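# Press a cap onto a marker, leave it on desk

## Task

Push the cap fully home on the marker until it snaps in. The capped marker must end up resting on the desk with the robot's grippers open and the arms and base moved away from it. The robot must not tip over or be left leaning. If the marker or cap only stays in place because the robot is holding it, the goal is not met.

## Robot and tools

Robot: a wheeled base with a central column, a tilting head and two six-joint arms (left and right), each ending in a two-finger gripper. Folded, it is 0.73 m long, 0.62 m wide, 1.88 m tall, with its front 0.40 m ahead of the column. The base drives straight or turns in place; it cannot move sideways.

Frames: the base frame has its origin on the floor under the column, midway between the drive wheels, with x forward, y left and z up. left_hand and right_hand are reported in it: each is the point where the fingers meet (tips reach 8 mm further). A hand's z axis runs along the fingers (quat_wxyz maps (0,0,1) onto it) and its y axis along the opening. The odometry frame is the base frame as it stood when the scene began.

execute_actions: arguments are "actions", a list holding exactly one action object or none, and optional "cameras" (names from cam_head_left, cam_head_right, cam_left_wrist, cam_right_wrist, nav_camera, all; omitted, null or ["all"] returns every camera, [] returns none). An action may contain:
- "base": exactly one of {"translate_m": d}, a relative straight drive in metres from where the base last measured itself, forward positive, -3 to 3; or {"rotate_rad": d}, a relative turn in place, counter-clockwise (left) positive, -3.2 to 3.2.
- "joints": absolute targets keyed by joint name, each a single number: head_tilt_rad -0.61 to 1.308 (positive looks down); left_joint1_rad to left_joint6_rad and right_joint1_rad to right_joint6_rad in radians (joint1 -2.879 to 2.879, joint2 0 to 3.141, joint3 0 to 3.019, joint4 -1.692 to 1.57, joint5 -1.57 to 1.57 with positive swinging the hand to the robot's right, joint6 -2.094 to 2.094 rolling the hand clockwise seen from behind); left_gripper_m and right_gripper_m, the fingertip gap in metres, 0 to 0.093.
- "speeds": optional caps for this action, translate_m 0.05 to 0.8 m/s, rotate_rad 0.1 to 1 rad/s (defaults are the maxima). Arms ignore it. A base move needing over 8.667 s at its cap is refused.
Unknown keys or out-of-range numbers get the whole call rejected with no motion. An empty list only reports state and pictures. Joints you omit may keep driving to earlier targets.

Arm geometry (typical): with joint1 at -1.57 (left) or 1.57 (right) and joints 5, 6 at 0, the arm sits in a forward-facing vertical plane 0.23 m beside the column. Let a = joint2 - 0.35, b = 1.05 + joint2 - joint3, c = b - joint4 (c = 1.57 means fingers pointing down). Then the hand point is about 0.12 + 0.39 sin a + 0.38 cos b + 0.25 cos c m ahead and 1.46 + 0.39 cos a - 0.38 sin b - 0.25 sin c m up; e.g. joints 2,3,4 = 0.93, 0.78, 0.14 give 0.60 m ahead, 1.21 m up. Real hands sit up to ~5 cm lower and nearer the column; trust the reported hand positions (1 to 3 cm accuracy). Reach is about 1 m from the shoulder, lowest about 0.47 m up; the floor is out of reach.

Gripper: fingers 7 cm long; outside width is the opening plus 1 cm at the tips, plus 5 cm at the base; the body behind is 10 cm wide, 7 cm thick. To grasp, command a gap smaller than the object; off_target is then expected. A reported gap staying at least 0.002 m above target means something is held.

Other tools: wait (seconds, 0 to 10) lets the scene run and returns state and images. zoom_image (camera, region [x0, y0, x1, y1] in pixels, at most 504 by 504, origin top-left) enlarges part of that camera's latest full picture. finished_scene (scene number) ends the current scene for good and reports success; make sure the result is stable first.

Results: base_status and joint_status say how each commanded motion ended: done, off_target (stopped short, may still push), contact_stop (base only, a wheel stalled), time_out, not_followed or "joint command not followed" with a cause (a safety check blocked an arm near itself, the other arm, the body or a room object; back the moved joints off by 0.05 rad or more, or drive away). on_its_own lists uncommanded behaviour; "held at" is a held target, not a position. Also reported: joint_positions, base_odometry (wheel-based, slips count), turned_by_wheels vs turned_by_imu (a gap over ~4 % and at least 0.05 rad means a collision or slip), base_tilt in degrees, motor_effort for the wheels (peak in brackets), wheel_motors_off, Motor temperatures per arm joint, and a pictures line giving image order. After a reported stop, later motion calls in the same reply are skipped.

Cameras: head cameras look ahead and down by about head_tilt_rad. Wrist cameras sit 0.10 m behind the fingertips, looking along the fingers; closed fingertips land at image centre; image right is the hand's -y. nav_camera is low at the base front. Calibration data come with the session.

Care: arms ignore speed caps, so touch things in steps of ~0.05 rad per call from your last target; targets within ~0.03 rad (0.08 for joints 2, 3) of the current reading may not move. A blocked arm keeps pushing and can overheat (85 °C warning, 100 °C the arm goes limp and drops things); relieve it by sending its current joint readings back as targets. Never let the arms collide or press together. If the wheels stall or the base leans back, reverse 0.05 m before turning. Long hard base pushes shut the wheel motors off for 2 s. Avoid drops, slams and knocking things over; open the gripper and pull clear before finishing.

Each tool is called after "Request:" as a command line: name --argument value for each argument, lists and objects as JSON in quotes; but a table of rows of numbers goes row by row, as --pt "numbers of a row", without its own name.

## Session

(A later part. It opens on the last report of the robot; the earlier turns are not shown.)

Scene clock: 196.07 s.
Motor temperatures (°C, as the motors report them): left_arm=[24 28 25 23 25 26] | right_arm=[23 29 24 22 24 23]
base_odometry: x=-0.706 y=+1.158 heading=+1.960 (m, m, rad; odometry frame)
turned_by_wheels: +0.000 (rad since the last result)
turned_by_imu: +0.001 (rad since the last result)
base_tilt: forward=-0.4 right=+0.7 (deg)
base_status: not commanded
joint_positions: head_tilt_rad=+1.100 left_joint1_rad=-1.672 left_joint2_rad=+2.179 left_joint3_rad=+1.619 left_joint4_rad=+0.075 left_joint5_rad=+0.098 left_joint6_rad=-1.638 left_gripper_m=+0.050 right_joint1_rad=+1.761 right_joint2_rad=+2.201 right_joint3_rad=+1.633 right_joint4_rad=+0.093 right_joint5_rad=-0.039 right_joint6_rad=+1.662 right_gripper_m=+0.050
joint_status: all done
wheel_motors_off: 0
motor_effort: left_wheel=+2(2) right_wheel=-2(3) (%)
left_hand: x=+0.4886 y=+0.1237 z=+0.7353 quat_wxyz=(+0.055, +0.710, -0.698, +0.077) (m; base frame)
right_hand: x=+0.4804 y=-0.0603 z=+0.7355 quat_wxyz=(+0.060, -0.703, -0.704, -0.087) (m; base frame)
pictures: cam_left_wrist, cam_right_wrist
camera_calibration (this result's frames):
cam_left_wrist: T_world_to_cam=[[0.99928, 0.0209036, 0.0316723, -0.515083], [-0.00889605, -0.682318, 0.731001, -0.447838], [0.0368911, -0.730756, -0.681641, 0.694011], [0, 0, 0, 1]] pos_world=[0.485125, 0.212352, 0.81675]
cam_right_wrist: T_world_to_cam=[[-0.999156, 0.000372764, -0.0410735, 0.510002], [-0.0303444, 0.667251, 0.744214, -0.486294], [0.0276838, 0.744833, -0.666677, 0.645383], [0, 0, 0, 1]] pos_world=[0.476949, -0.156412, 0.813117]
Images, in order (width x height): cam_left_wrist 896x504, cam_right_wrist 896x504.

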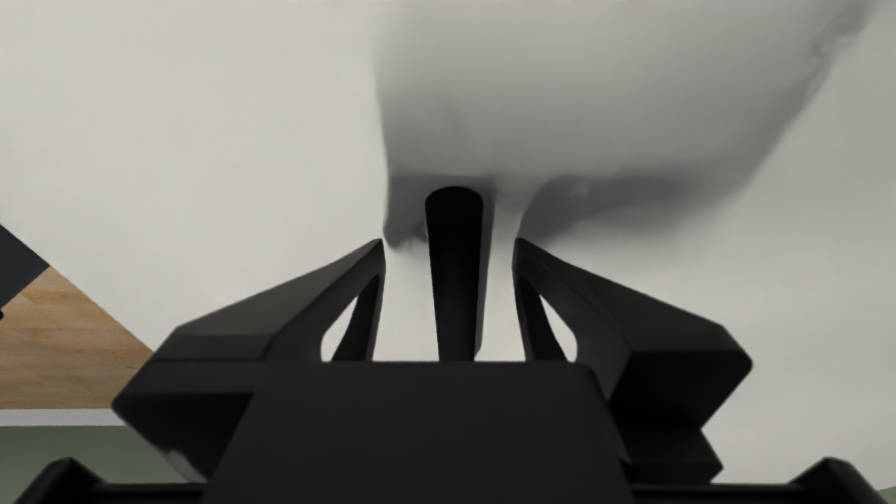

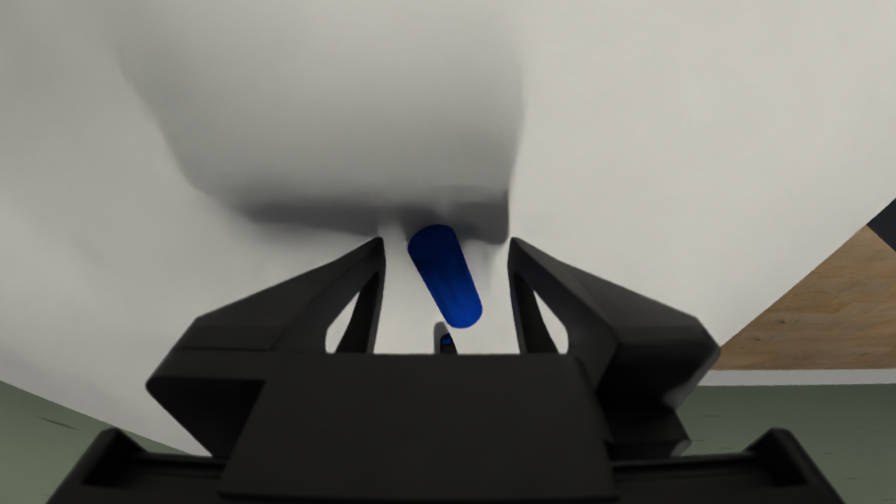

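Request:
execute_actions --actions '[{"joints":{"right_joint5_rad":-0.09,"right_joint2_rad":2.26,"right_joint3_rad":1.66,"left_joint2_rad":2.24,"left_joint3_rad":1.645}}]' --cameras '["cam_right_wrist"]'

Request:
execute_actions --actions '[{"joints":{"left_gripper_m":0.0,"right_gripper_m":0.0}}]' --cameras '["cam_left_wrist","cam_head_left","cam_right_wrist"]'

Request:
zoom_image --camera "cam_head_left" --region '[360,180,500,250]'

Scene clock: 203.90 s.
Motor temperatures (°C, as the motors report them): left_arm=[24 28 25 23 25 26] | right_arm=[23 29 24 22 24 23]
base_odometry: x=-0.706 y=+1.158 heading=+1.960 (m, m, rad; odometry frame)
turned_by_wheels: +0.000 (rad since the last result)
turned_by_imu: +0.002 (rad since the last result)
base_tilt: forward=-0.3 right=+0.6 (deg)
base_status: not commanded
joint_positions: head_tilt_rad=+1.100 left_joint1_rad=-1.672 left_joint2_rad=+2.195 left_joint3_rad=+1.640 left_joint4_rad=+0.075 left_joint5_rad=+0.099 left_joint6_rad=-1.638 left_gripper_m=+0.050 right_joint1_rad=+1.761 right_joint2_rad=+2.224 right_joint3_rad=+1.661 right_joint4_rad=+0.094 right_joint5_rad=-0.087 right_joint6_rad=+1.662 right_gripper_m=+0.050
joint_status: all done
wheel_motors_off: 0
motor_effort: left_wheel=+2(2) right_wheel=-2(3) (%)
left_hand: x=+0.4893 y=+0.1229 z=+0.7291 quat_wxyz=(+0.054, +0.709, -0.698, +0.079) (m; base frame)
right_hand: x=+0.4794 y=-0.0509 z=+0.7288 quat_wxyz=(+0.077, -0.700, -0.702, -0.103) (m; base frame)
pictures: cam_right_wrist
camera_calibration (this result's frames):
cam_right_wrist: T_world_to_cam=[[-0.99914, 0.000309287, -0.0414592, 0.508913], [-0.0319744, 0.630821, 0.77527, -0.511251], [0.0263931, 0.775929, -0.630268, 0.609623], [0, 0, 0, 1]] pos_world=[0.476038, -0.150674, 0.801682]
Images, in order (width x height): cam_right_wrist 896x504.

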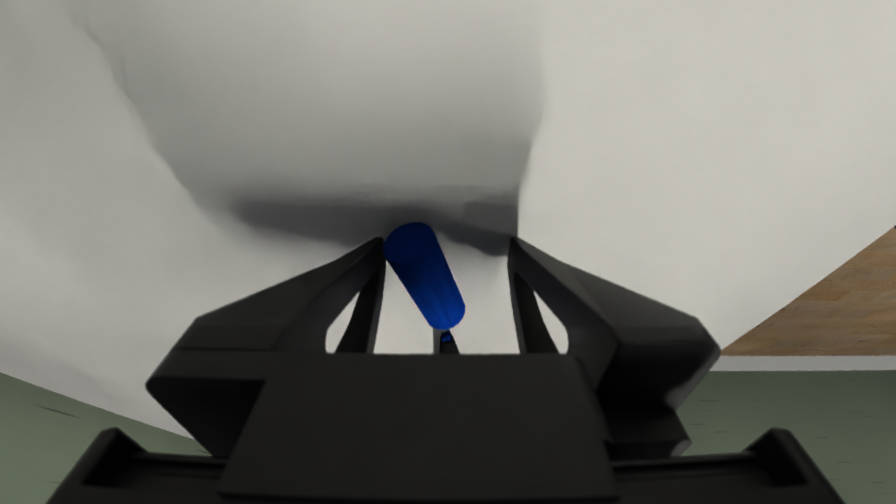

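Scene clock: 204.50 s.
Motor temperatures (°C, as the motors report them): left_arm=[24 28 25 23 25 26] | right_arm=[23 29 24 22 24 23]
base_odometry: x=-0.706 y=+1.158 heading=+1.960 (m, m, rad; odometry frame)
turned_by_wheels: +0.000 (rad since the last result)
turned_by_imu: +0.000 (rad since the last result)
base_tilt: forward=-0.2 right=+0.7 (deg)
base_status: not commanded
joint_positions: head_tilt_rad=+1.100 left_joint1_rad=-1.672 left_joint2_rad=+2.195 left_joint3_rad=+1.634 left_joint4_rad=+0.074 left_joint5_rad=+0.102 left_joint6_rad=-1.637 left_gripper_m=+0.018 right_joint1_rad=+1.761 right_joint2_rad=+2.228 right_joint3_rad=+1.652 right_joint4_rad=+0.094 right_joint5_rad=-0.095 right_joint6_rad=+1.662 right_gripper_m=+0.018
joint_status: left_gripper_m off_target (ended at +0.018, target +0.000); right_gripper_m off_target (ended at +0.018, target +0.000)
wheel_motors_off: 0
motor_effort: left_wheel=+2(2) right_wheel=-2(2) (%)
left_hand: x=+0.4852 y=+0.1226 z=+0.7292 quat_wxyz=(+0.058, +0.709, -0.698, +0.077) (m; base frame)
right_hand: x=+0.4711 y=-0.0498 z=+0.7278 quat_wxyz=(+0.084, -0.700, -0.702, -0.101) (m; base frame)
pictures: cam_head_left, cam_left_wrist, cam_right_wrist
camera_calibration (this result's frames):
cam_head_left: T_world_to_cam=[[-0.0396446, -0.996628, 0.0718334, -0.0610408], [-0.925688, 0.00956574, -0.378167, 0.630956], [0.376205, -0.0814876, -0.922946, 1.32242], [0, 0, 0, 1]] pos_world=[0.0841468, 0.0408903, 1.46351]
cam_left_wrist: T_world_to_cam=[[0.999403, 0.0201816, 0.0280509, -0.508714], [-0.00687565, -0.679379, 0.733755, -0.447514], [0.0338656, -0.73351, -0.678835, 0.688973], [0, 0, 0, 1]] pos_world=[0.482001, 0.211603, 0.810334]
cam_right_wrist: T_world_to_cam=[[-0.999583, -0.00206395, -0.0287925, 0.491515], [-0.0237616, 0.62519, 0.780111, -0.519131], [0.0163907, 0.78047, -0.624978, 0.609473], [0, 0, 0, 1]] pos_world=[0.468985, -0.150106, 0.800039]
Images, in order (width x height): cam_head_left 896x504, cam_left_wrist 896x504, cam_right_wrist 896x504.

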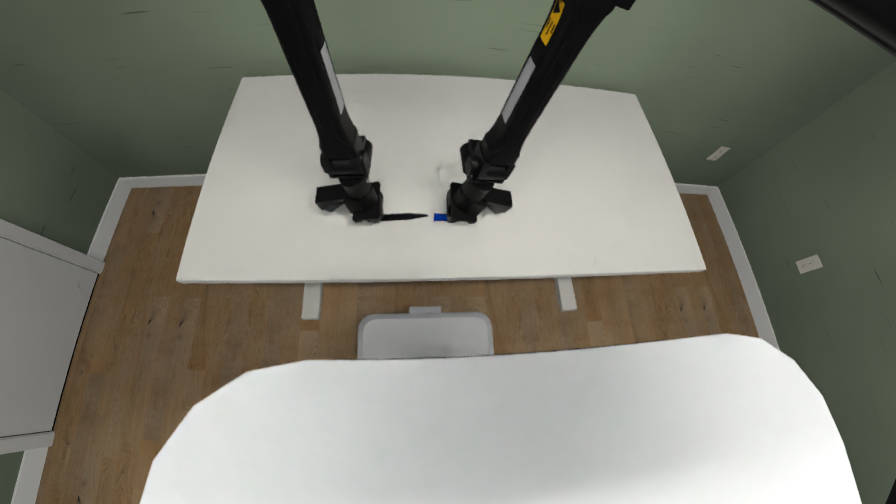

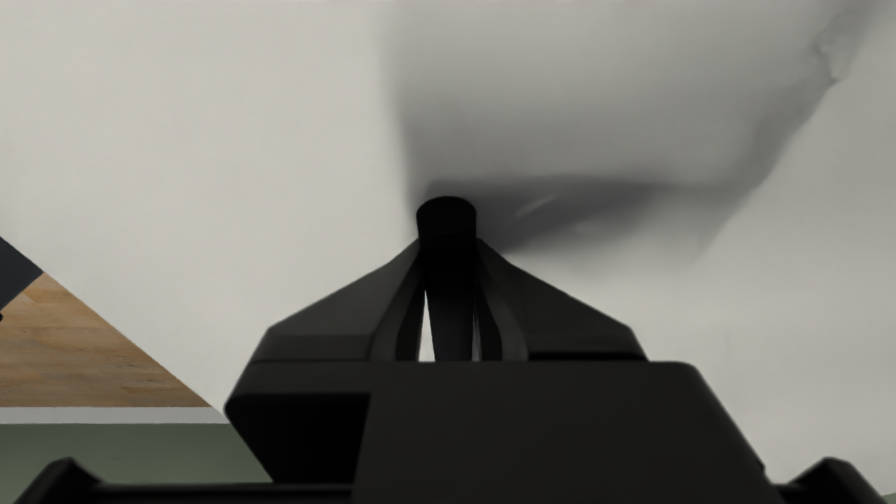

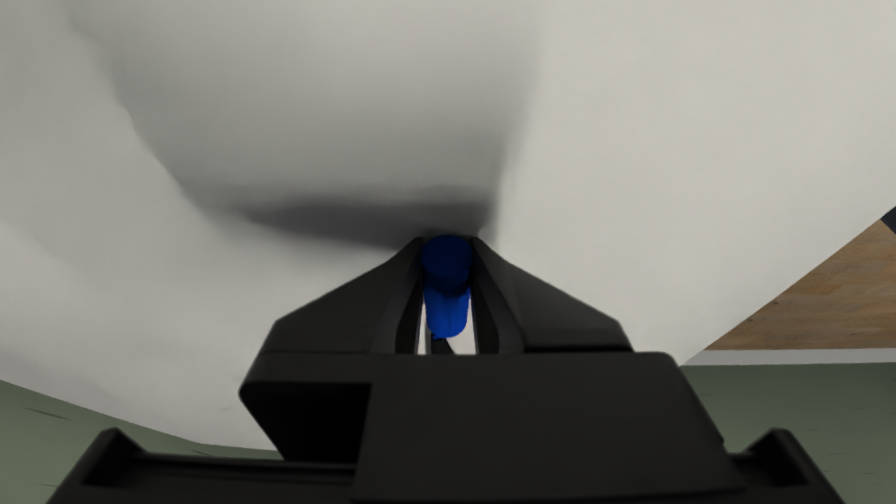

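Region (360, 180, 500, 250) of cam_head_left's 896x504 image, scaled by 3.600, with more detail than that image has.

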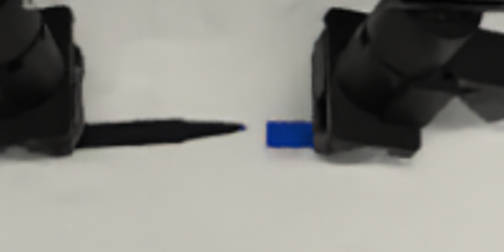

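Request:
execute_actions --actions '[{"joints":{"right_gripper_m":0.045}}]' --cameras '[]'

Request:
execute_actions --actions '[{"joints":{"right_joint1_rad":1.79,"left_joint6_rad":-1.6}}]' --cameras '["cam_right_wrist"]'

Request:
execute_actions --actions '[{"joints":{"right_gripper_m":0.0}}]' --cameras '["cam_head_left","cam_right_wrist"]'

Request:
zoom_image --camera "cam_head_left" --region '[360,180,500,250]'

Scene clock: 212.60 s.
Motor temperatures (°C, as the motors report them): left_arm=[24 28 25 23 25 26] | right_arm=[23 28 24 22 24 23]
base_odometry: x=-0.706 y=+1.158 heading=+1.960 (m, m, rad; odometry frame)
turned_by_wheels: +0.000 (rad since the last result)
turned_by_imu: +0.001 (rad since the last result)
base_tilt: forward=-0.4 right=+0.6 (deg)
base_status: not commanded
joint_positions: head_tilt_rad=+1.100 left_joint1_rad=-1.672 left_joint2_rad=+2.195 left_joint3_rad=+1.634 left_joint4_rad=+0.074 left_joint5_rad=+0.102 left_joint6_rad=-1.637 left_gripper_m=+0.018 right_joint1_rad=+1.761 right_joint2_rad=+2.225 right_joint3_rad=+1.665 right_joint4_rad=+0.097 right_joint5_rad=-0.092 right_joint6_rad=+1.662 right_gripper_m=+0.045
joint_status: all done
wheel_motors_off: 0
motor_effort: left_wheel=+2(2) right_wheel=-2(2) (%)
left_hand: x=+0.4852 y=+0.1226 z=+0.7292 quat_wxyz=(+0.058, +0.709, -0.698, +0.077) (m; base frame)
right_hand: x=+0.4817 y=-0.0494 z=+0.7287 quat_wxyz=(+0.077, -0.700, -0.702, -0.108) (m; base frame)
pictures: none
No camera images: the call's "cameras" was empty. Leave "cameras" out to get every camera's image.

Scene clock: 213.40 s.
Motor temperatures (°C, as the motors report them): left_arm=[24 28 25 23 25 26] | right_arm=[23 28 24 22 24 23]
base_odometry: x=-0.706 y=+1.158 heading=+1.960 (m, m, rad; odometry frame)
turned_by_wheels: +0.000 (rad since the last result)
turned_by_imu: +0.000 (rad since the last result)
base_tilt: forward=-0.2 right=+0.6 (deg)
base_status: not commanded
joint_positions: head_tilt_rad=+1.100 left_joint1_rad=-1.672 left_joint2_rad=+2.195 left_joint3_rad=+1.634 left_joint4_rad=+0.074 left_joint5_rad=+0.103 left_joint6_rad=-1.613 left_gripper_m=+0.018 right_joint1_rad=+1.779 right_joint2_rad=+2.231 right_joint3_rad=+1.665 right_joint4_rad=+0.097 right_joint5_rad=-0.089 right_joint6_rad=+1.662 right_gripper_m=+0.045
joint_status: all done
wheel_motors_off: 0
motor_effort: left_wheel=+2(2) right_wheel=-2(2) (%)
left_hand: x=+0.4852 y=+0.1225 z=+0.7292 quat_wxyz=(+0.057, +0.701, -0.707, +0.078) (m; base frame)
right_hand: x=+0.4762 y=-0.0351 z=+0.7295 quat_wxyz=(+0.083, -0.696, -0.704, -0.110) (m; base frame)
pictures: cam_right_wrist
camera_calibration (this result's frames):
cam_right_wrist: T_world_to_cam=[[-0.999083, -0.00809661, -0.0420402, 0.505865], [-0.0381012, 0.61598, 0.78684, -0.527945], [0.0195252, 0.78772, -0.615724, 0.590907], [0, 0, 0, 1]] pos_world=[0.473749, -0.13617, 0.800511]
Images, in order (width x height): cam_right_wrist 896x504.

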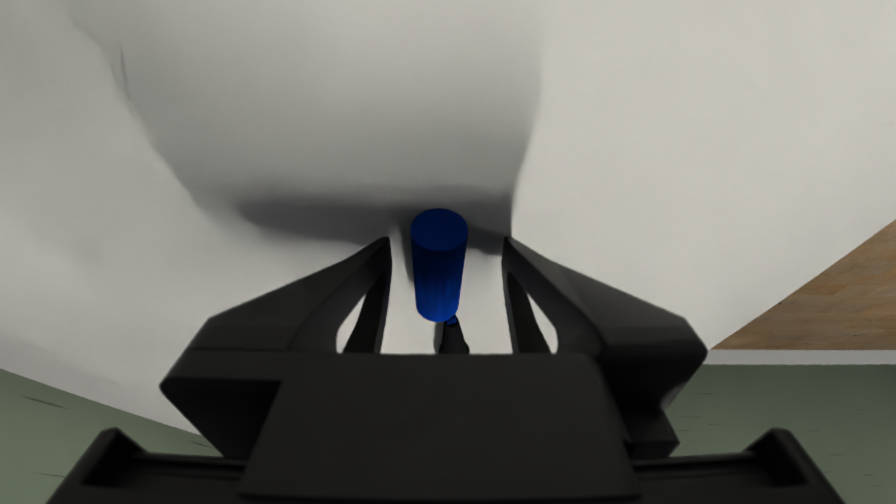

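Scene clock: 213.97 s.
Motor temperatures (°C, as the motors report them): left_arm=[24 28 25 23 25 26] | right_arm=[23 28 24 22 24 23]
base_odometry: x=-0.706 y=+1.158 heading=+1.960 (m, m, rad; odometry frame)
turned_by_wheels: +0.000 (rad since the last result)
turned_by_imu: +0.000 (rad since the last result)
base_tilt: forward=-0.3 right=+0.6 (deg)
base_status: not commanded
joint_positions: head_tilt_rad=+1.100 left_joint1_rad=-1.672 left_joint2_rad=+2.195 left_joint3_rad=+1.634 left_joint4_rad=+0.074 left_joint5_rad=+0.103 left_joint6_rad=-1.613 left_gripper_m=+0.018 right_joint1_rad=+1.780 right_joint2_rad=+2.234 right_joint3_rad=+1.662 right_joint4_rad=+0.097 right_joint5_rad=-0.091 right_joint6_rad=+1.662 right_gripper_m=+0.018
joint_status: right_gripper_m off_target (ended at +0.018, target +0.000)
wheel_motors_off: 0
motor_effort: left_wheel=+2(2) right_wheel=-2(2) (%)
left_hand: x=+0.4852 y=+0.1225 z=+0.7292 quat_wxyz=(+0.057, +0.701, -0.707, +0.078) (m; base frame)
right_hand: x=+0.4720 y=-0.0337 z=+0.7286 quat_wxyz=(+0.086, -0.696, -0.704, -0.109) (m; base frame)
pictures: cam_head_left, cam_right_wrist
camera_calibration (this result's frames):
cam_head_left: T_world_to_cam=[[-0.0396446, -0.996628, 0.0718334, -0.0610408], [-0.925688, 0.00956574, -0.378167, 0.630956], [0.376205, -0.0814876, -0.922946, 1.32242], [0, 0, 0, 1]] pos_world=[0.0841468, 0.0408903, 1.46351]
cam_right_wrist: T_world_to_cam=[[-0.999292, -0.00989768, -0.0362909, 0.497526], [-0.0347215, 0.613844, 0.788663, -0.531238], [0.014471, 0.789365, -0.613753, 0.590348], [0, 0, 0, 1]] pos_world=[0.470186, -0.134978, 0.799352]
Images, in order (width x height): cam_head_left 896x504, cam_right_wrist 896x504.

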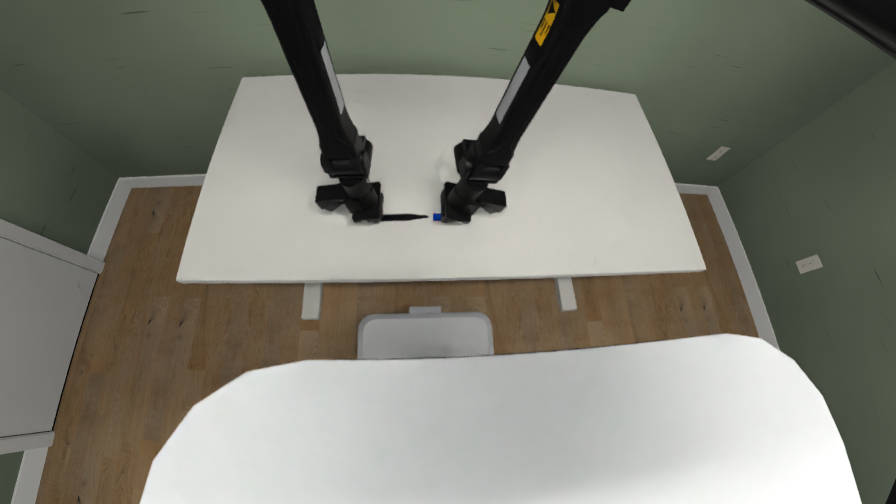

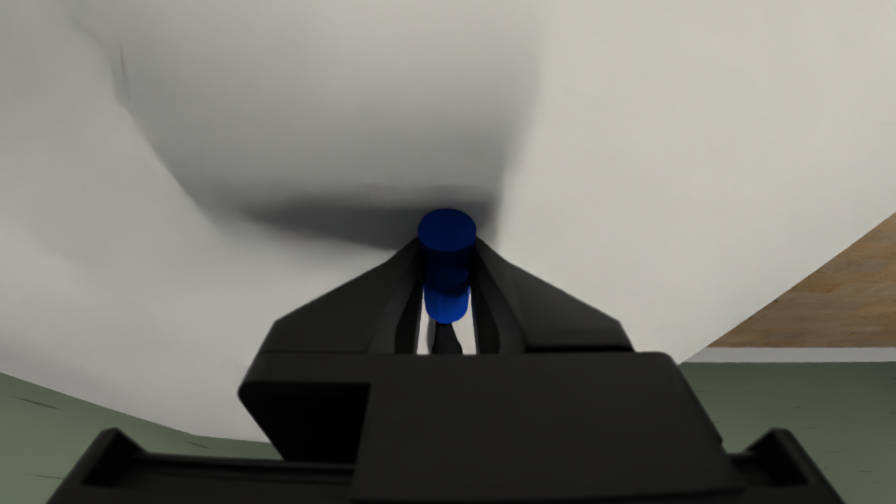

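Region (360, 180, 500, 250) of cam_head_left's 896x504 image, scaled by 3.600, with more detail than that image has.

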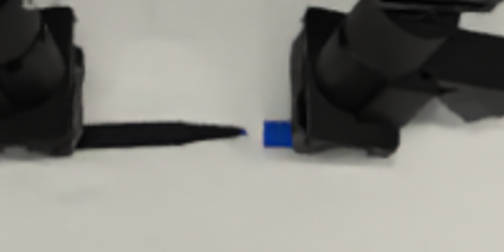

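Aligned. Advance left.

Request:
execute_actions --actions '[{"joints":{"left_joint1_rad":-1.72,"left_joint5_rad":0.06,"left_joint6_rad":-1.645}}]' --cameras '["cam_head_left","cam_right_wrist"]'

Request:
zoom_image --camera "cam_head_left" --region '[360,180,500,250]'

Scene clock: 219.43 s.
Motor temperatures (°C, as the motors report them): left_arm=[24 28 25 23 25 26] | right_arm=[24 28 24 22 24 23]
base_odometry: x=-0.706 y=+1.158 heading=+1.960 (m, m, rad; odometry frame)
turned_by_wheels: +0.000 (rad since the last result)
turned_by_imu: +0.001 (rad since the last result)
base_tilt: forward=-0.5 right=+0.7 (deg)
base_status: not commanded
joint_positions: head_tilt_rad=+1.100 left_joint1_rad=-1.707 left_joint2_rad=+2.200 left_joint3_rad=+1.640 left_joint4_rad=+0.074 left_joint5_rad=+0.061 left_joint6_rad=-1.637 left_gripper_m=+0.018 right_joint1_rad=+1.780 right_joint2_rad=+2.234 right_joint3_rad=+1.662 right_joint4_rad=+0.097 right_joint5_rad=-0.091 right_joint6_rad=+1.662 right_gripper_m=+0.018
joint_status: all done
wheel_motors_off: 0
motor_effort: left_wheel=+2(2) right_wheel=-2(2) (%)
left_hand: x=+0.4841 y=+0.1004 z=+0.7298 quat_wxyz=(+0.053, +0.704, -0.704, +0.074) (m; base frame)
right_hand: x=+0.4720 y=-0.0337 z=+0.7286 quat_wxyz=(+0.086, -0.696, -0.704, -0.109) (m; base frame)
pictures: cam_head_left, cam_right_wrist
camera_calibration (this result's frames):
cam_head_left: T_world_to_cam=[[-0.0396446, -0.996628, 0.0718334, -0.0610408], [-0.925688, 0.00956574, -0.378167, 0.630956], [0.376205, -0.0814876, -0.922946, 1.32242], [0, 0, 0, 1]] pos_world=[0.0841468, 0.0408903, 1.46351]
cam_right_wrist: T_world_to_cam=[[-0.999292, -0.00989768, -0.0362909, 0.497526], [-0.0347215, 0.613844, 0.788663, -0.531238], [0.014471, 0.789365, -0.613753, 0.590348], [0, 0, 0, 1]] pos_world=[0.470186, -0.134978, 0.799352]
Images, in order (width x height): cam_head_left 896x504, cam_right_wrist 896x504.

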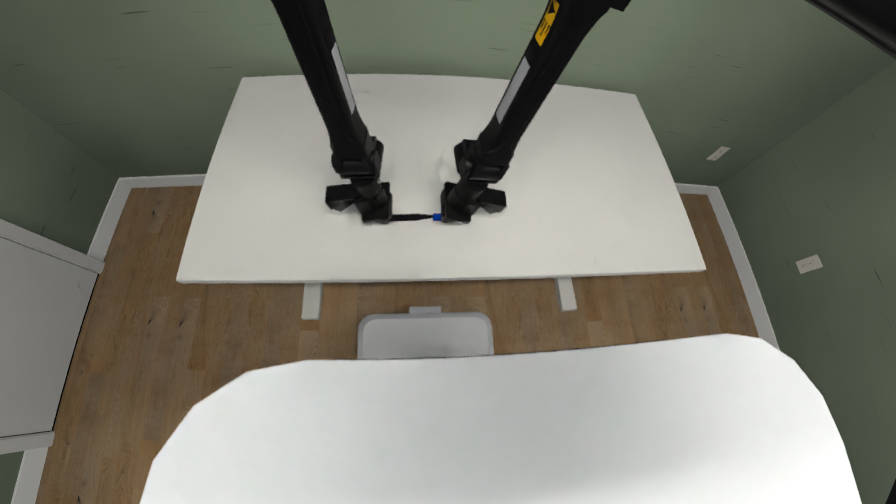

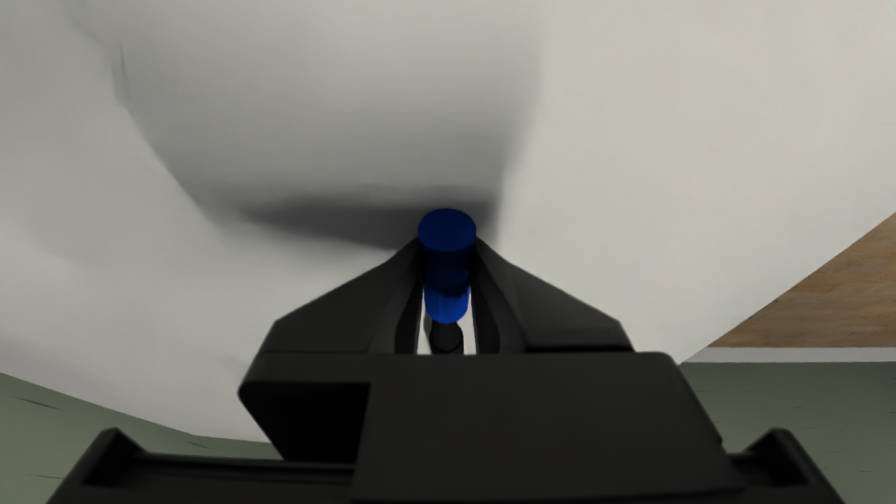

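Region (360, 180, 500, 250) of cam_head_left's 896x504 image, scaled by 3.600, with more detail than that image has.

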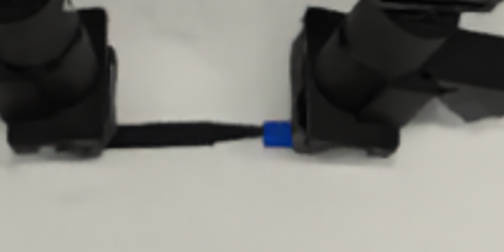

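Request:
execute_actions --actions '[{"joints":{"left_joint1_rad":-1.78,"left_joint5_rad":0.015,"left_joint6_rad":-1.675}}]' --cameras '[]'

Request:
execute_actions --actions '[{"joints":{"left_joint1_rad":-1.82,"right_joint1_rad":1.83}}]' --cameras '["cam_head_left","cam_right_wrist","cam_left_wrist"]'

Request:
zoom_image --camera "cam_head_left" --region '[360,180,500,250]'

Scene clock: 226.13 s.
Motor temperatures (°C, as the motors report them): left_arm=[24 28 25 23 25 26] | right_arm=[24 28 24 22 24 23]
base_odometry: x=-0.706 y=+1.158 heading=+1.960 (m, m, rad; odometry frame)
turned_by_wheels: +0.000 (rad since the last result)
turned_by_imu: +0.001 (rad since the last result)
base_tilt: forward=-0.3 right=+0.6 (deg)
base_status: not commanded
joint_positions: head_tilt_rad=+1.100 left_joint1_rad=-1.766 left_joint2_rad=+2.208 left_joint3_rad=+1.647 left_joint4_rad=+0.076 left_joint5_rad=+0.004 left_joint6_rad=-1.673 left_gripper_m=+0.018 right_joint1_rad=+1.780 right_joint2_rad=+2.234 right_joint3_rad=+1.659 right_joint4_rad=+0.097 right_joint5_rad=-0.088 right_joint6_rad=+1.661 right_gripper_m=+0.018
joint_status: all done
wheel_motors_off: 0
motor_effort: left_wheel=+1(2) right_wheel=-2(2) (%)
left_hand: x=+0.4794 y=+0.0603 z=+0.7323 quat_wxyz=(+0.052, +0.707, -0.702, +0.073) (m; base frame)
right_hand: x=+0.4700 y=-0.0348 z=+0.7283 quat_wxyz=(+0.086, -0.696, -0.705, -0.106) (m; base frame)
pictures: none
No camera images: the call's "cameras" was empty. Leave "cameras" out to get every camera's image.

Scene clock: 227.77 s.
Motor temperatures (°C, as the motors report them): left_arm=[24 28 25 23 25 26] | right_arm=[24 28 24 22 24 23]
base_odometry: x=-0.706 y=+1.158 heading=+1.960 (m, m, rad; odometry frame)
turned_by_wheels: +0.000 (rad since the last result)
turned_by_imu: +0.001 (rad since the last result)
base_tilt: forward=-0.4 right=+0.8 (deg)
base_status: not commanded
joint_positions: head_tilt_rad=+1.100 left_joint1_rad=-1.767 left_joint2_rad=+2.208 left_joint3_rad=+1.647 left_joint4_rad=+0.076 left_joint5_rad=+0.002 left_joint6_rad=-1.673 left_gripper_m=+0.018 right_joint1_rad=+1.782 right_joint2_rad=+2.234 right_joint3_rad=+1.659 right_joint4_rad=+0.097 right_joint5_rad=-0.081 right_joint6_rad=+1.661 right_gripper_m=+0.018
joint_status: left_joint1_rad time_out (moved -0.001 of -0.054); right_joint1_rad time_out (moved +0.002 of +0.050)
wheel_motors_off: 0
on_its_own: left_joint1_rad reads -1.767 and still pushes toward -1.820 since a time_out; right_joint1_rad reads +1.782 and still pushes toward +1.830 since a time_out
motor_effort: left_wheel=+2(2) right_wheel=-2(2) (%)
left_hand: x=+0.4794 y=+0.0598 z=+0.7324 quat_wxyz=(+0.052, +0.707, -0.702, +0.072) (m; base frame)
right_hand: x=+0.4699 y=-0.0340 z=+0.7284 quat_wxyz=(+0.084, -0.696, -0.705, -0.105) (m; base frame)
pictures: cam_head_left, cam_left_wrist, cam_right_wrist
camera_calibration (this result's frames):
cam_head_left: T_world_to_cam=[[-0.0396446, -0.996628, 0.0718334, -0.0610408], [-0.925688, 0.00956574, -0.378167, 0.630956], [0.376205, -0.0814876, -0.922946, 1.32242], [0, 0, 0, 1]] pos_world=[0.0841468, 0.0408903, 1.46351]
cam_left_wrist: T_world_to_cam=[[0.999451, 0.0117779, 0.0309773, -0.503411], [-0.0142532, -0.691093, 0.722626, -0.480182], [0.0299191, -0.72267, -0.690545, 0.65512], [0, 0, 0, 1]] pos_world=[0.476689, 0.147515, 0.814976]
cam_right_wrist: T_world_to_cam=[[-0.999349, -0.0119469, -0.0340301, 0.493698], [-0.0340917, 0.62083, 0.783203, -0.527062], [0.0117701, 0.783854, -0.620834, 0.596804], [0, 0, 0, 1]] pos_world=[0.468384, -0.134694, 0.800113]
Images, in order (width x height): cam_head_left 896x504, cam_left_wrist 896x504, cam_right_wrist 896x504.

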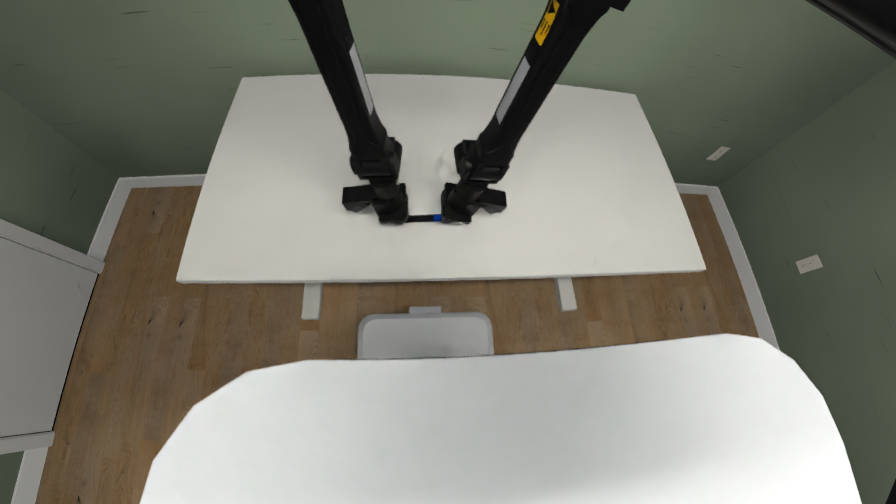

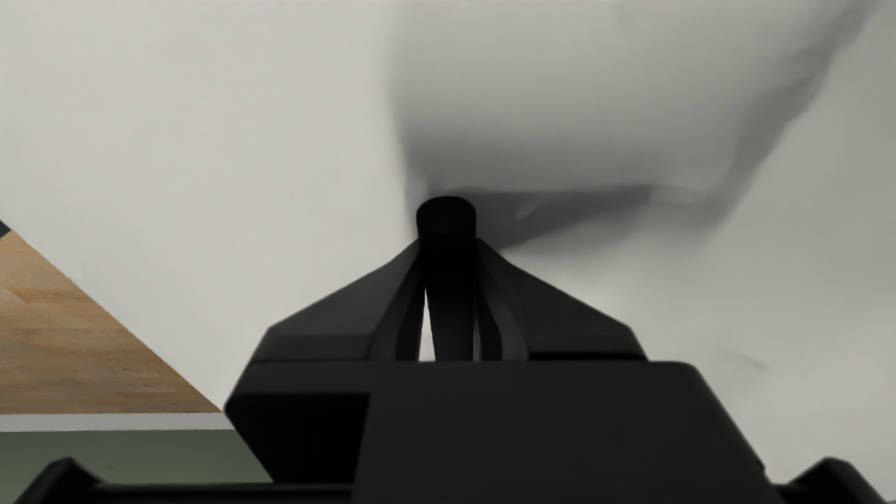

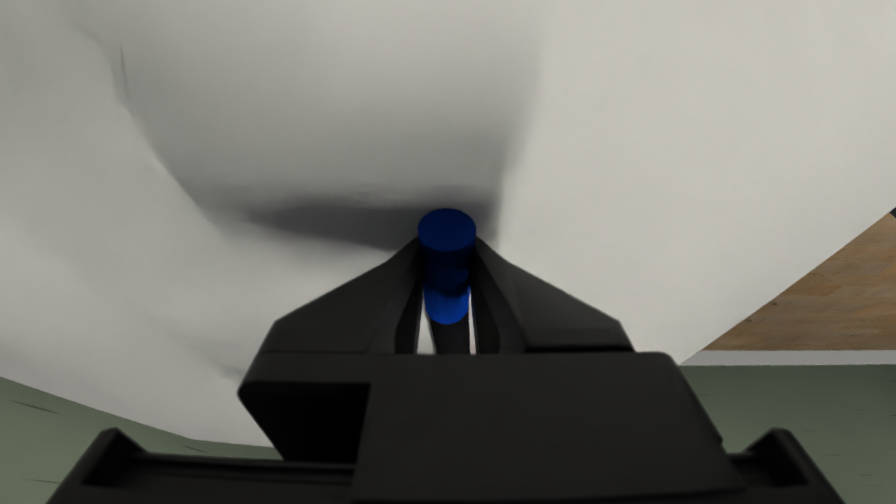

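Region (360, 180, 500, 250) of cam_head_left's 896x504 image, scaled by 3.600, with more detail than that image has.

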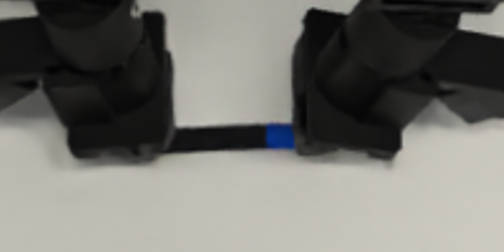

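Request:
execute_actions --actions '[{"joints":{"left_joint1_rad":-1.87,"right_joint1_rad":1.88,"left_joint5_rad":0.04,"right_joint5_rad":-0.12}}]' --cameras '[]'

Scene clock: 233.27 s.
Motor temperatures (°C, as the motors report them): left_arm=[25 28 25 23 25 26] | right_arm=[24 29 24 22 24 23]
base_odometry: x=-0.706 y=+1.158 heading=+1.960 (m, m, rad; odometry frame)
turned_by_wheels: +0.000 (rad since the last result)
turned_by_imu: +0.002 (rad since the last result)
base_tilt: forward=-0.4 right=+0.6 (deg)
base_status: not commanded
joint_positions: head_tilt_rad=+1.100 left_joint1_rad=-1.759 left_joint2_rad=+2.211 left_joint3_rad=+1.650 left_joint4_rad=+0.077 left_joint5_rad=+0.006 left_joint6_rad=-1.673 left_gripper_m=+0.018 right_joint1_rad=+1.775 right_joint2_rad=+2.232 right_joint3_rad=+1.658 right_joint4_rad=+0.097 right_joint5_rad=-0.088 right_joint6_rad=+1.659 right_gripper_m=+0.018
joint_status: left_joint1_rad time_out (moved +0.008 of -0.103); left_joint5_rad time_out (moved +0.005 of +0.038); right_joint1_rad time_out (moved -0.007 of +0.098); right_joint5_rad time_out (moved -0.007 of -0.039)
wheel_motors_off: 0
on_its_own: left_joint1_rad is held at -1.768, not at your -1.870, since a time_out; left_joint5_rad is held at +0.006, not at your +0.040, since a time_out; right_joint1_rad is held at +1.783, not at your +1.880, since a time_out; right_joint5_rad is held at -0.086, not at your -0.120, since a time_out
motor_effort: left_wheel=+1(2) right_wheel=-2(3) (%)
left_hand: x=+0.4800 y=+0.0655 z=+0.7305 quat_wxyz=(+0.050, +0.708, -0.700, +0.072) (m; base frame)
right_hand: x=+0.4715 y=-0.0388 z=+0.7282 quat_wxyz=(+0.084, -0.696, -0.705, -0.106) (m; base frame)
pictures: none
joint command not followed: on one or more control steps a check withheld the commanded joint targets of the left arm, and it was not sent them on those steps.
cause: the commanded joint targets would bring a part of the robot too close to another arm (this arm's wrist (the part past joint 4) and the other arm's wrist (the part past joint 4)); next, command targets that bring no part of the robot closer to that arm.
joint command not followed: on one or more control steps a check withheld the commanded joint targets of the right arm, and it was not sent them on those steps.
cause: the commanded joint targets would bring a part of the robot too close to another arm (this arm's wrist (the part past joint 4) and the other arm's wrist (the part past joint 4)); next, command targets that bring no part of the robot closer to that arm.
No camera images: the call's "cameras" was empty. Leave "cameras" out to get every camera's image.

Release and inspect.

Request:
execute_actions --actions '[{"joints":{"left_joint1_rad":-1.76,"right_joint1_rad":1.775,"left_joint5_rad":0.006,"right_joint5_rad":-0.088,"left_gripper_m":0.06,"right_gripper_m":0.06}}]' --cameras '[]'

Request:
execute_actions --actions '[{"joints":{"left_joint2_rad":2.05,"left_joint3_rad":1.52,"right_joint2_rad":2.0,"right_joint3_rad":1.47,"right_joint1_rad":1.72,"left_joint1_rad":-1.6}}]' --cameras '["cam_head_left","cam_right_wrist","cam_left_wrist"]'

Scene clock: 239.80 s.
Motor temperatures (°C, as the motors report them): left_arm=[25 28 25 23 25 26] | right_arm=[24 29 24 22 24 23]
base_odometry: x=-0.706 y=+1.158 heading=+1.960 (m, m, rad; odometry frame)
turned_by_wheels: +0.000 (rad since the last result)
turned_by_imu: +0.001 (rad since the last result)
base_tilt: forward=-0.3 right=+0.7 (deg)
base_status: not commanded
joint_positions: head_tilt_rad=+1.100 left_joint1_rad=-1.759 left_joint2_rad=+2.211 left_joint3_rad=+1.650 left_joint4_rad=+0.077 left_joint5_rad=+0.006 left_joint6_rad=-1.673 left_gripper_m=+0.060 right_joint1_rad=+1.775 right_joint2_rad=+2.230 right_joint3_rad=+1.667 right_joint4_rad=+0.098 right_joint5_rad=-0.091 right_joint6_rad=+1.659 right_gripper_m=+0.060
joint_status: all done
wheel_motors_off: 0
motor_effort: left_wheel=+1(1) right_wheel=-2(3) (%)
left_hand: x=+0.4800 y=+0.0655 z=+0.7305 quat_wxyz=(+0.050, +0.708, -0.700, +0.072) (m; base frame)
right_hand: x=+0.4791 y=-0.0378 z=+0.7294 quat_wxyz=(+0.081, -0.696, -0.705, -0.111) (m; base frame)
pictures: none
No camera images: the call's "cameras" was empty. Leave "cameras" out to get every camera's image.

Scene clock: 241.07 s.
Motor temperatures (°C, as the motors report them): left_arm=[25 28 25 23 25 26] | right_arm=[24 29 24 22 24 23]
base_odometry: x=-0.706 y=+1.158 heading=+1.960 (m, m, rad; odometry frame)
turned_by_wheels: +0.000 (rad since the last result)
turned_by_imu: +0.000 (rad since the last result)
base_tilt: forward=-0.4 right=+0.6 (deg)
base_status: not commanded
joint_positions: head_tilt_rad=+1.100 left_joint1_rad=-1.601 left_joint2_rad=+2.041 left_joint3_rad=+1.523 left_joint4_rad=+0.077 left_joint5_rad=+0.004 left_joint6_rad=-1.673 left_gripper_m=+0.060 right_joint1_rad=+1.713 right_joint2_rad=+1.983 right_joint3_rad=+1.475 right_joint4_rad=+0.098 right_joint5_rad=-0.088 right_joint6_rad=+1.659 right_gripper_m=+0.060
joint_status: all done
wheel_motors_off: 0
motor_effort: left_wheel=+1(2) right_wheel=-2(3) (%)
left_hand: x=+0.5283 y=+0.1992 z=+0.7820 quat_wxyz=(-0.016, +0.737, -0.675, +0.042) (m; base frame)
right_hand: x=+0.5364 y=-0.0982 z=+0.8138 quat_wxyz=(+0.042, -0.709, -0.695, -0.113) (m; base frame)
pictures: cam_head_left, cam_left_wrist, cam_right_wrist
camera_calibration (this result's frames):
cam_head_left: T_world_to_cam=[[-0.0396446, -0.996628, 0.0718334, -0.0610408], [-0.925688, 0.00956574, -0.378167, 0.630956], [0.376205, -0.0814876, -0.922946, 1.32242], [0, 0, 0, 1]] pos_world=[0.0841468, 0.0408903, 1.46351]
cam_left_wrist: T_world_to_cam=[[0.992418, 0.0909488, 0.0826722, -0.607944], [0.0201727, -0.784043, 0.620379, -0.338706], [0.121241, -0.614007, -0.779933, 0.788634], [0, 0, 0, 1]] pos_world=[0.514553, 0.273959, 0.875468]
cam_right_wrist: T_world_to_cam=[[-0.994471, 0.027186, -0.101436, 0.618407], [-0.0584887, 0.65885, 0.749997, -0.508041], [0.0872206, 0.751783, -0.653617, 0.682386], [0, 0, 0, 1]] pos_world=[0.525755, -0.195095, 0.889777]
Images, in order (width x height): cam_head_left 896x504, cam_left_wrist 896x504, cam_right_wrist 896x504.

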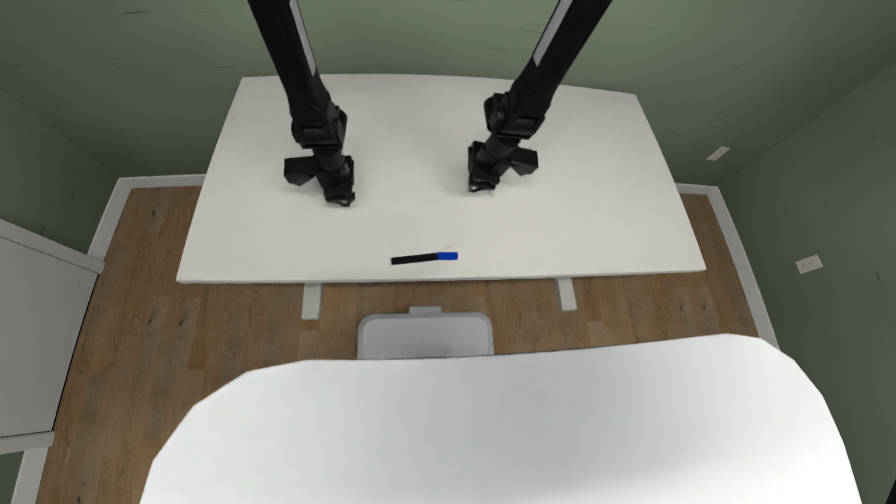

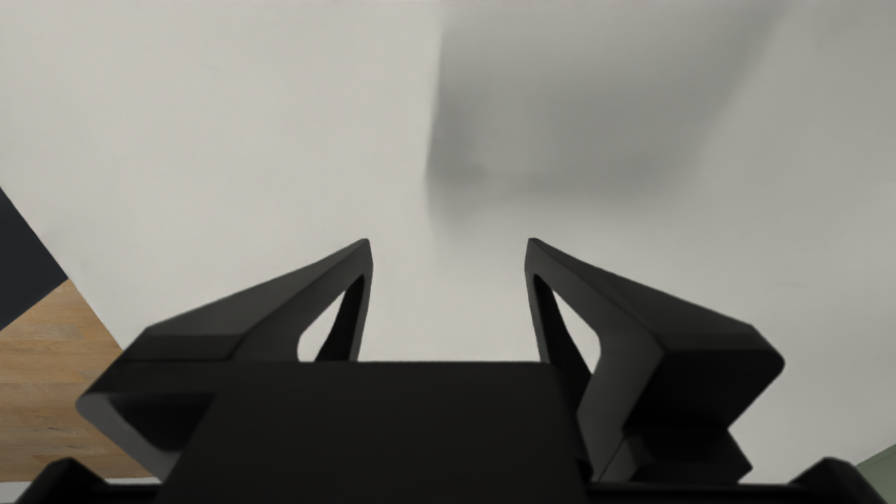

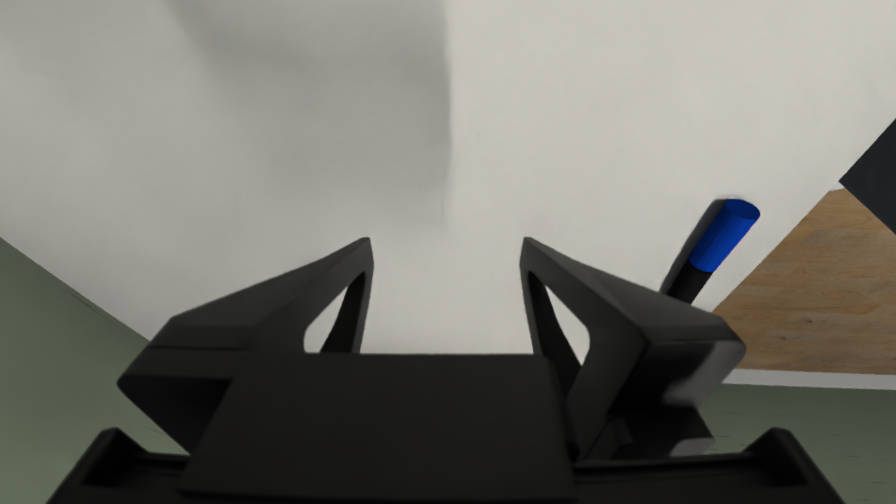

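It got kicked and is rolling.

Request:
execute_actions --actions '[]' --cameras '["cam_head_left"]'

Request:
zoom_image --camera "cam_head_left" --region '[380,235,480,295]'

Scene clock: 243.87 s.
Motor temperatures (°C, as the motors report them): left_arm=[25 28 25 23 25 26] | right_arm=[24 29 24 22 24 23]
base_odometry: x=-0.706 y=+1.158 heading=+1.960 (m, m, rad; odometry frame)
turned_by_wheels: +0.000 (rad since the last result)
turned_by_imu: +0.001 (rad since the last result)
base_tilt: forward=-0.3 right=+0.6 (deg)
base_status: not commanded
joint_positions: head_tilt_rad=+1.100 left_joint1_rad=-1.601 left_joint2_rad=+2.041 left_joint3_rad=+1.523 left_joint4_rad=+0.077 left_joint5_rad=+0.004 left_joint6_rad=-1.673 left_gripper_m=+0.060 right_joint1_rad=+1.713 right_joint2_rad=+1.983 right_joint3_rad=+1.475 right_joint4_rad=+0.098 right_joint5_rad=-0.088 right_joint6_rad=+1.659 right_gripper_m=+0.060
joint_status: all done
wheel_motors_off: 0
motor_effort: left_wheel=+1(2) right_wheel=-2(3) (%)
left_hand: x=+0.5283 y=+0.1992 z=+0.7820 quat_wxyz=(-0.016, +0.737, -0.675, +0.042) (m; base frame)
right_hand: x=+0.5364 y=-0.0982 z=+0.8138 quat_wxyz=(+0.042, -0.709, -0.695, -0.113) (m; base frame)
pictures: cam_head_left
camera_calibration (this result's frames):
cam_head_left: T_world_to_cam=[[-0.0396446, -0.996628, 0.0718334, -0.0610408], [-0.925688, 0.00956574, -0.378167, 0.630956], [0.376205, -0.0814876, -0.922946, 1.32242], [0, 0, 0, 1]] pos_world=[0.0841468, 0.0408903, 1.46351]
Images, in order (width x height): cam_head_left 896x504.

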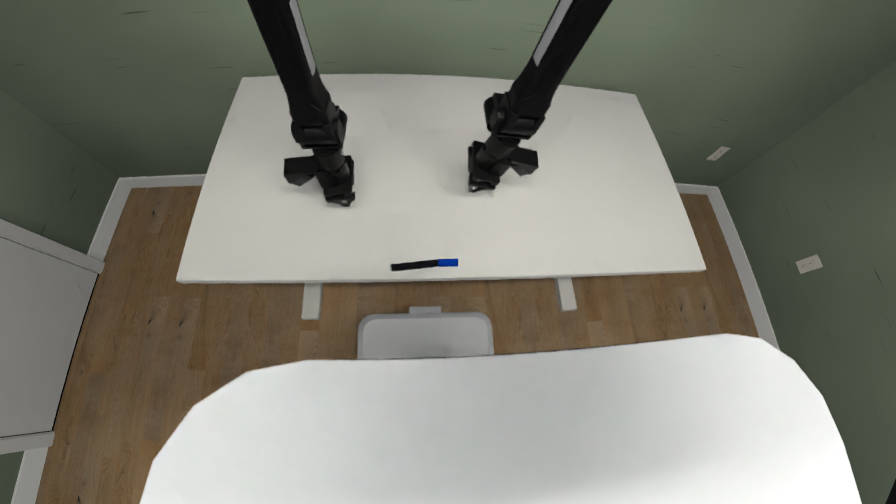

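Region (380, 235, 480, 295) of cam_head_left's 896x504 image, scaled by 5.040, with more detail than that image has; it fills the top 302 rows of this view, and the rest is white.

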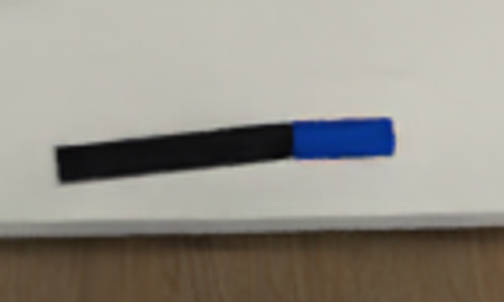

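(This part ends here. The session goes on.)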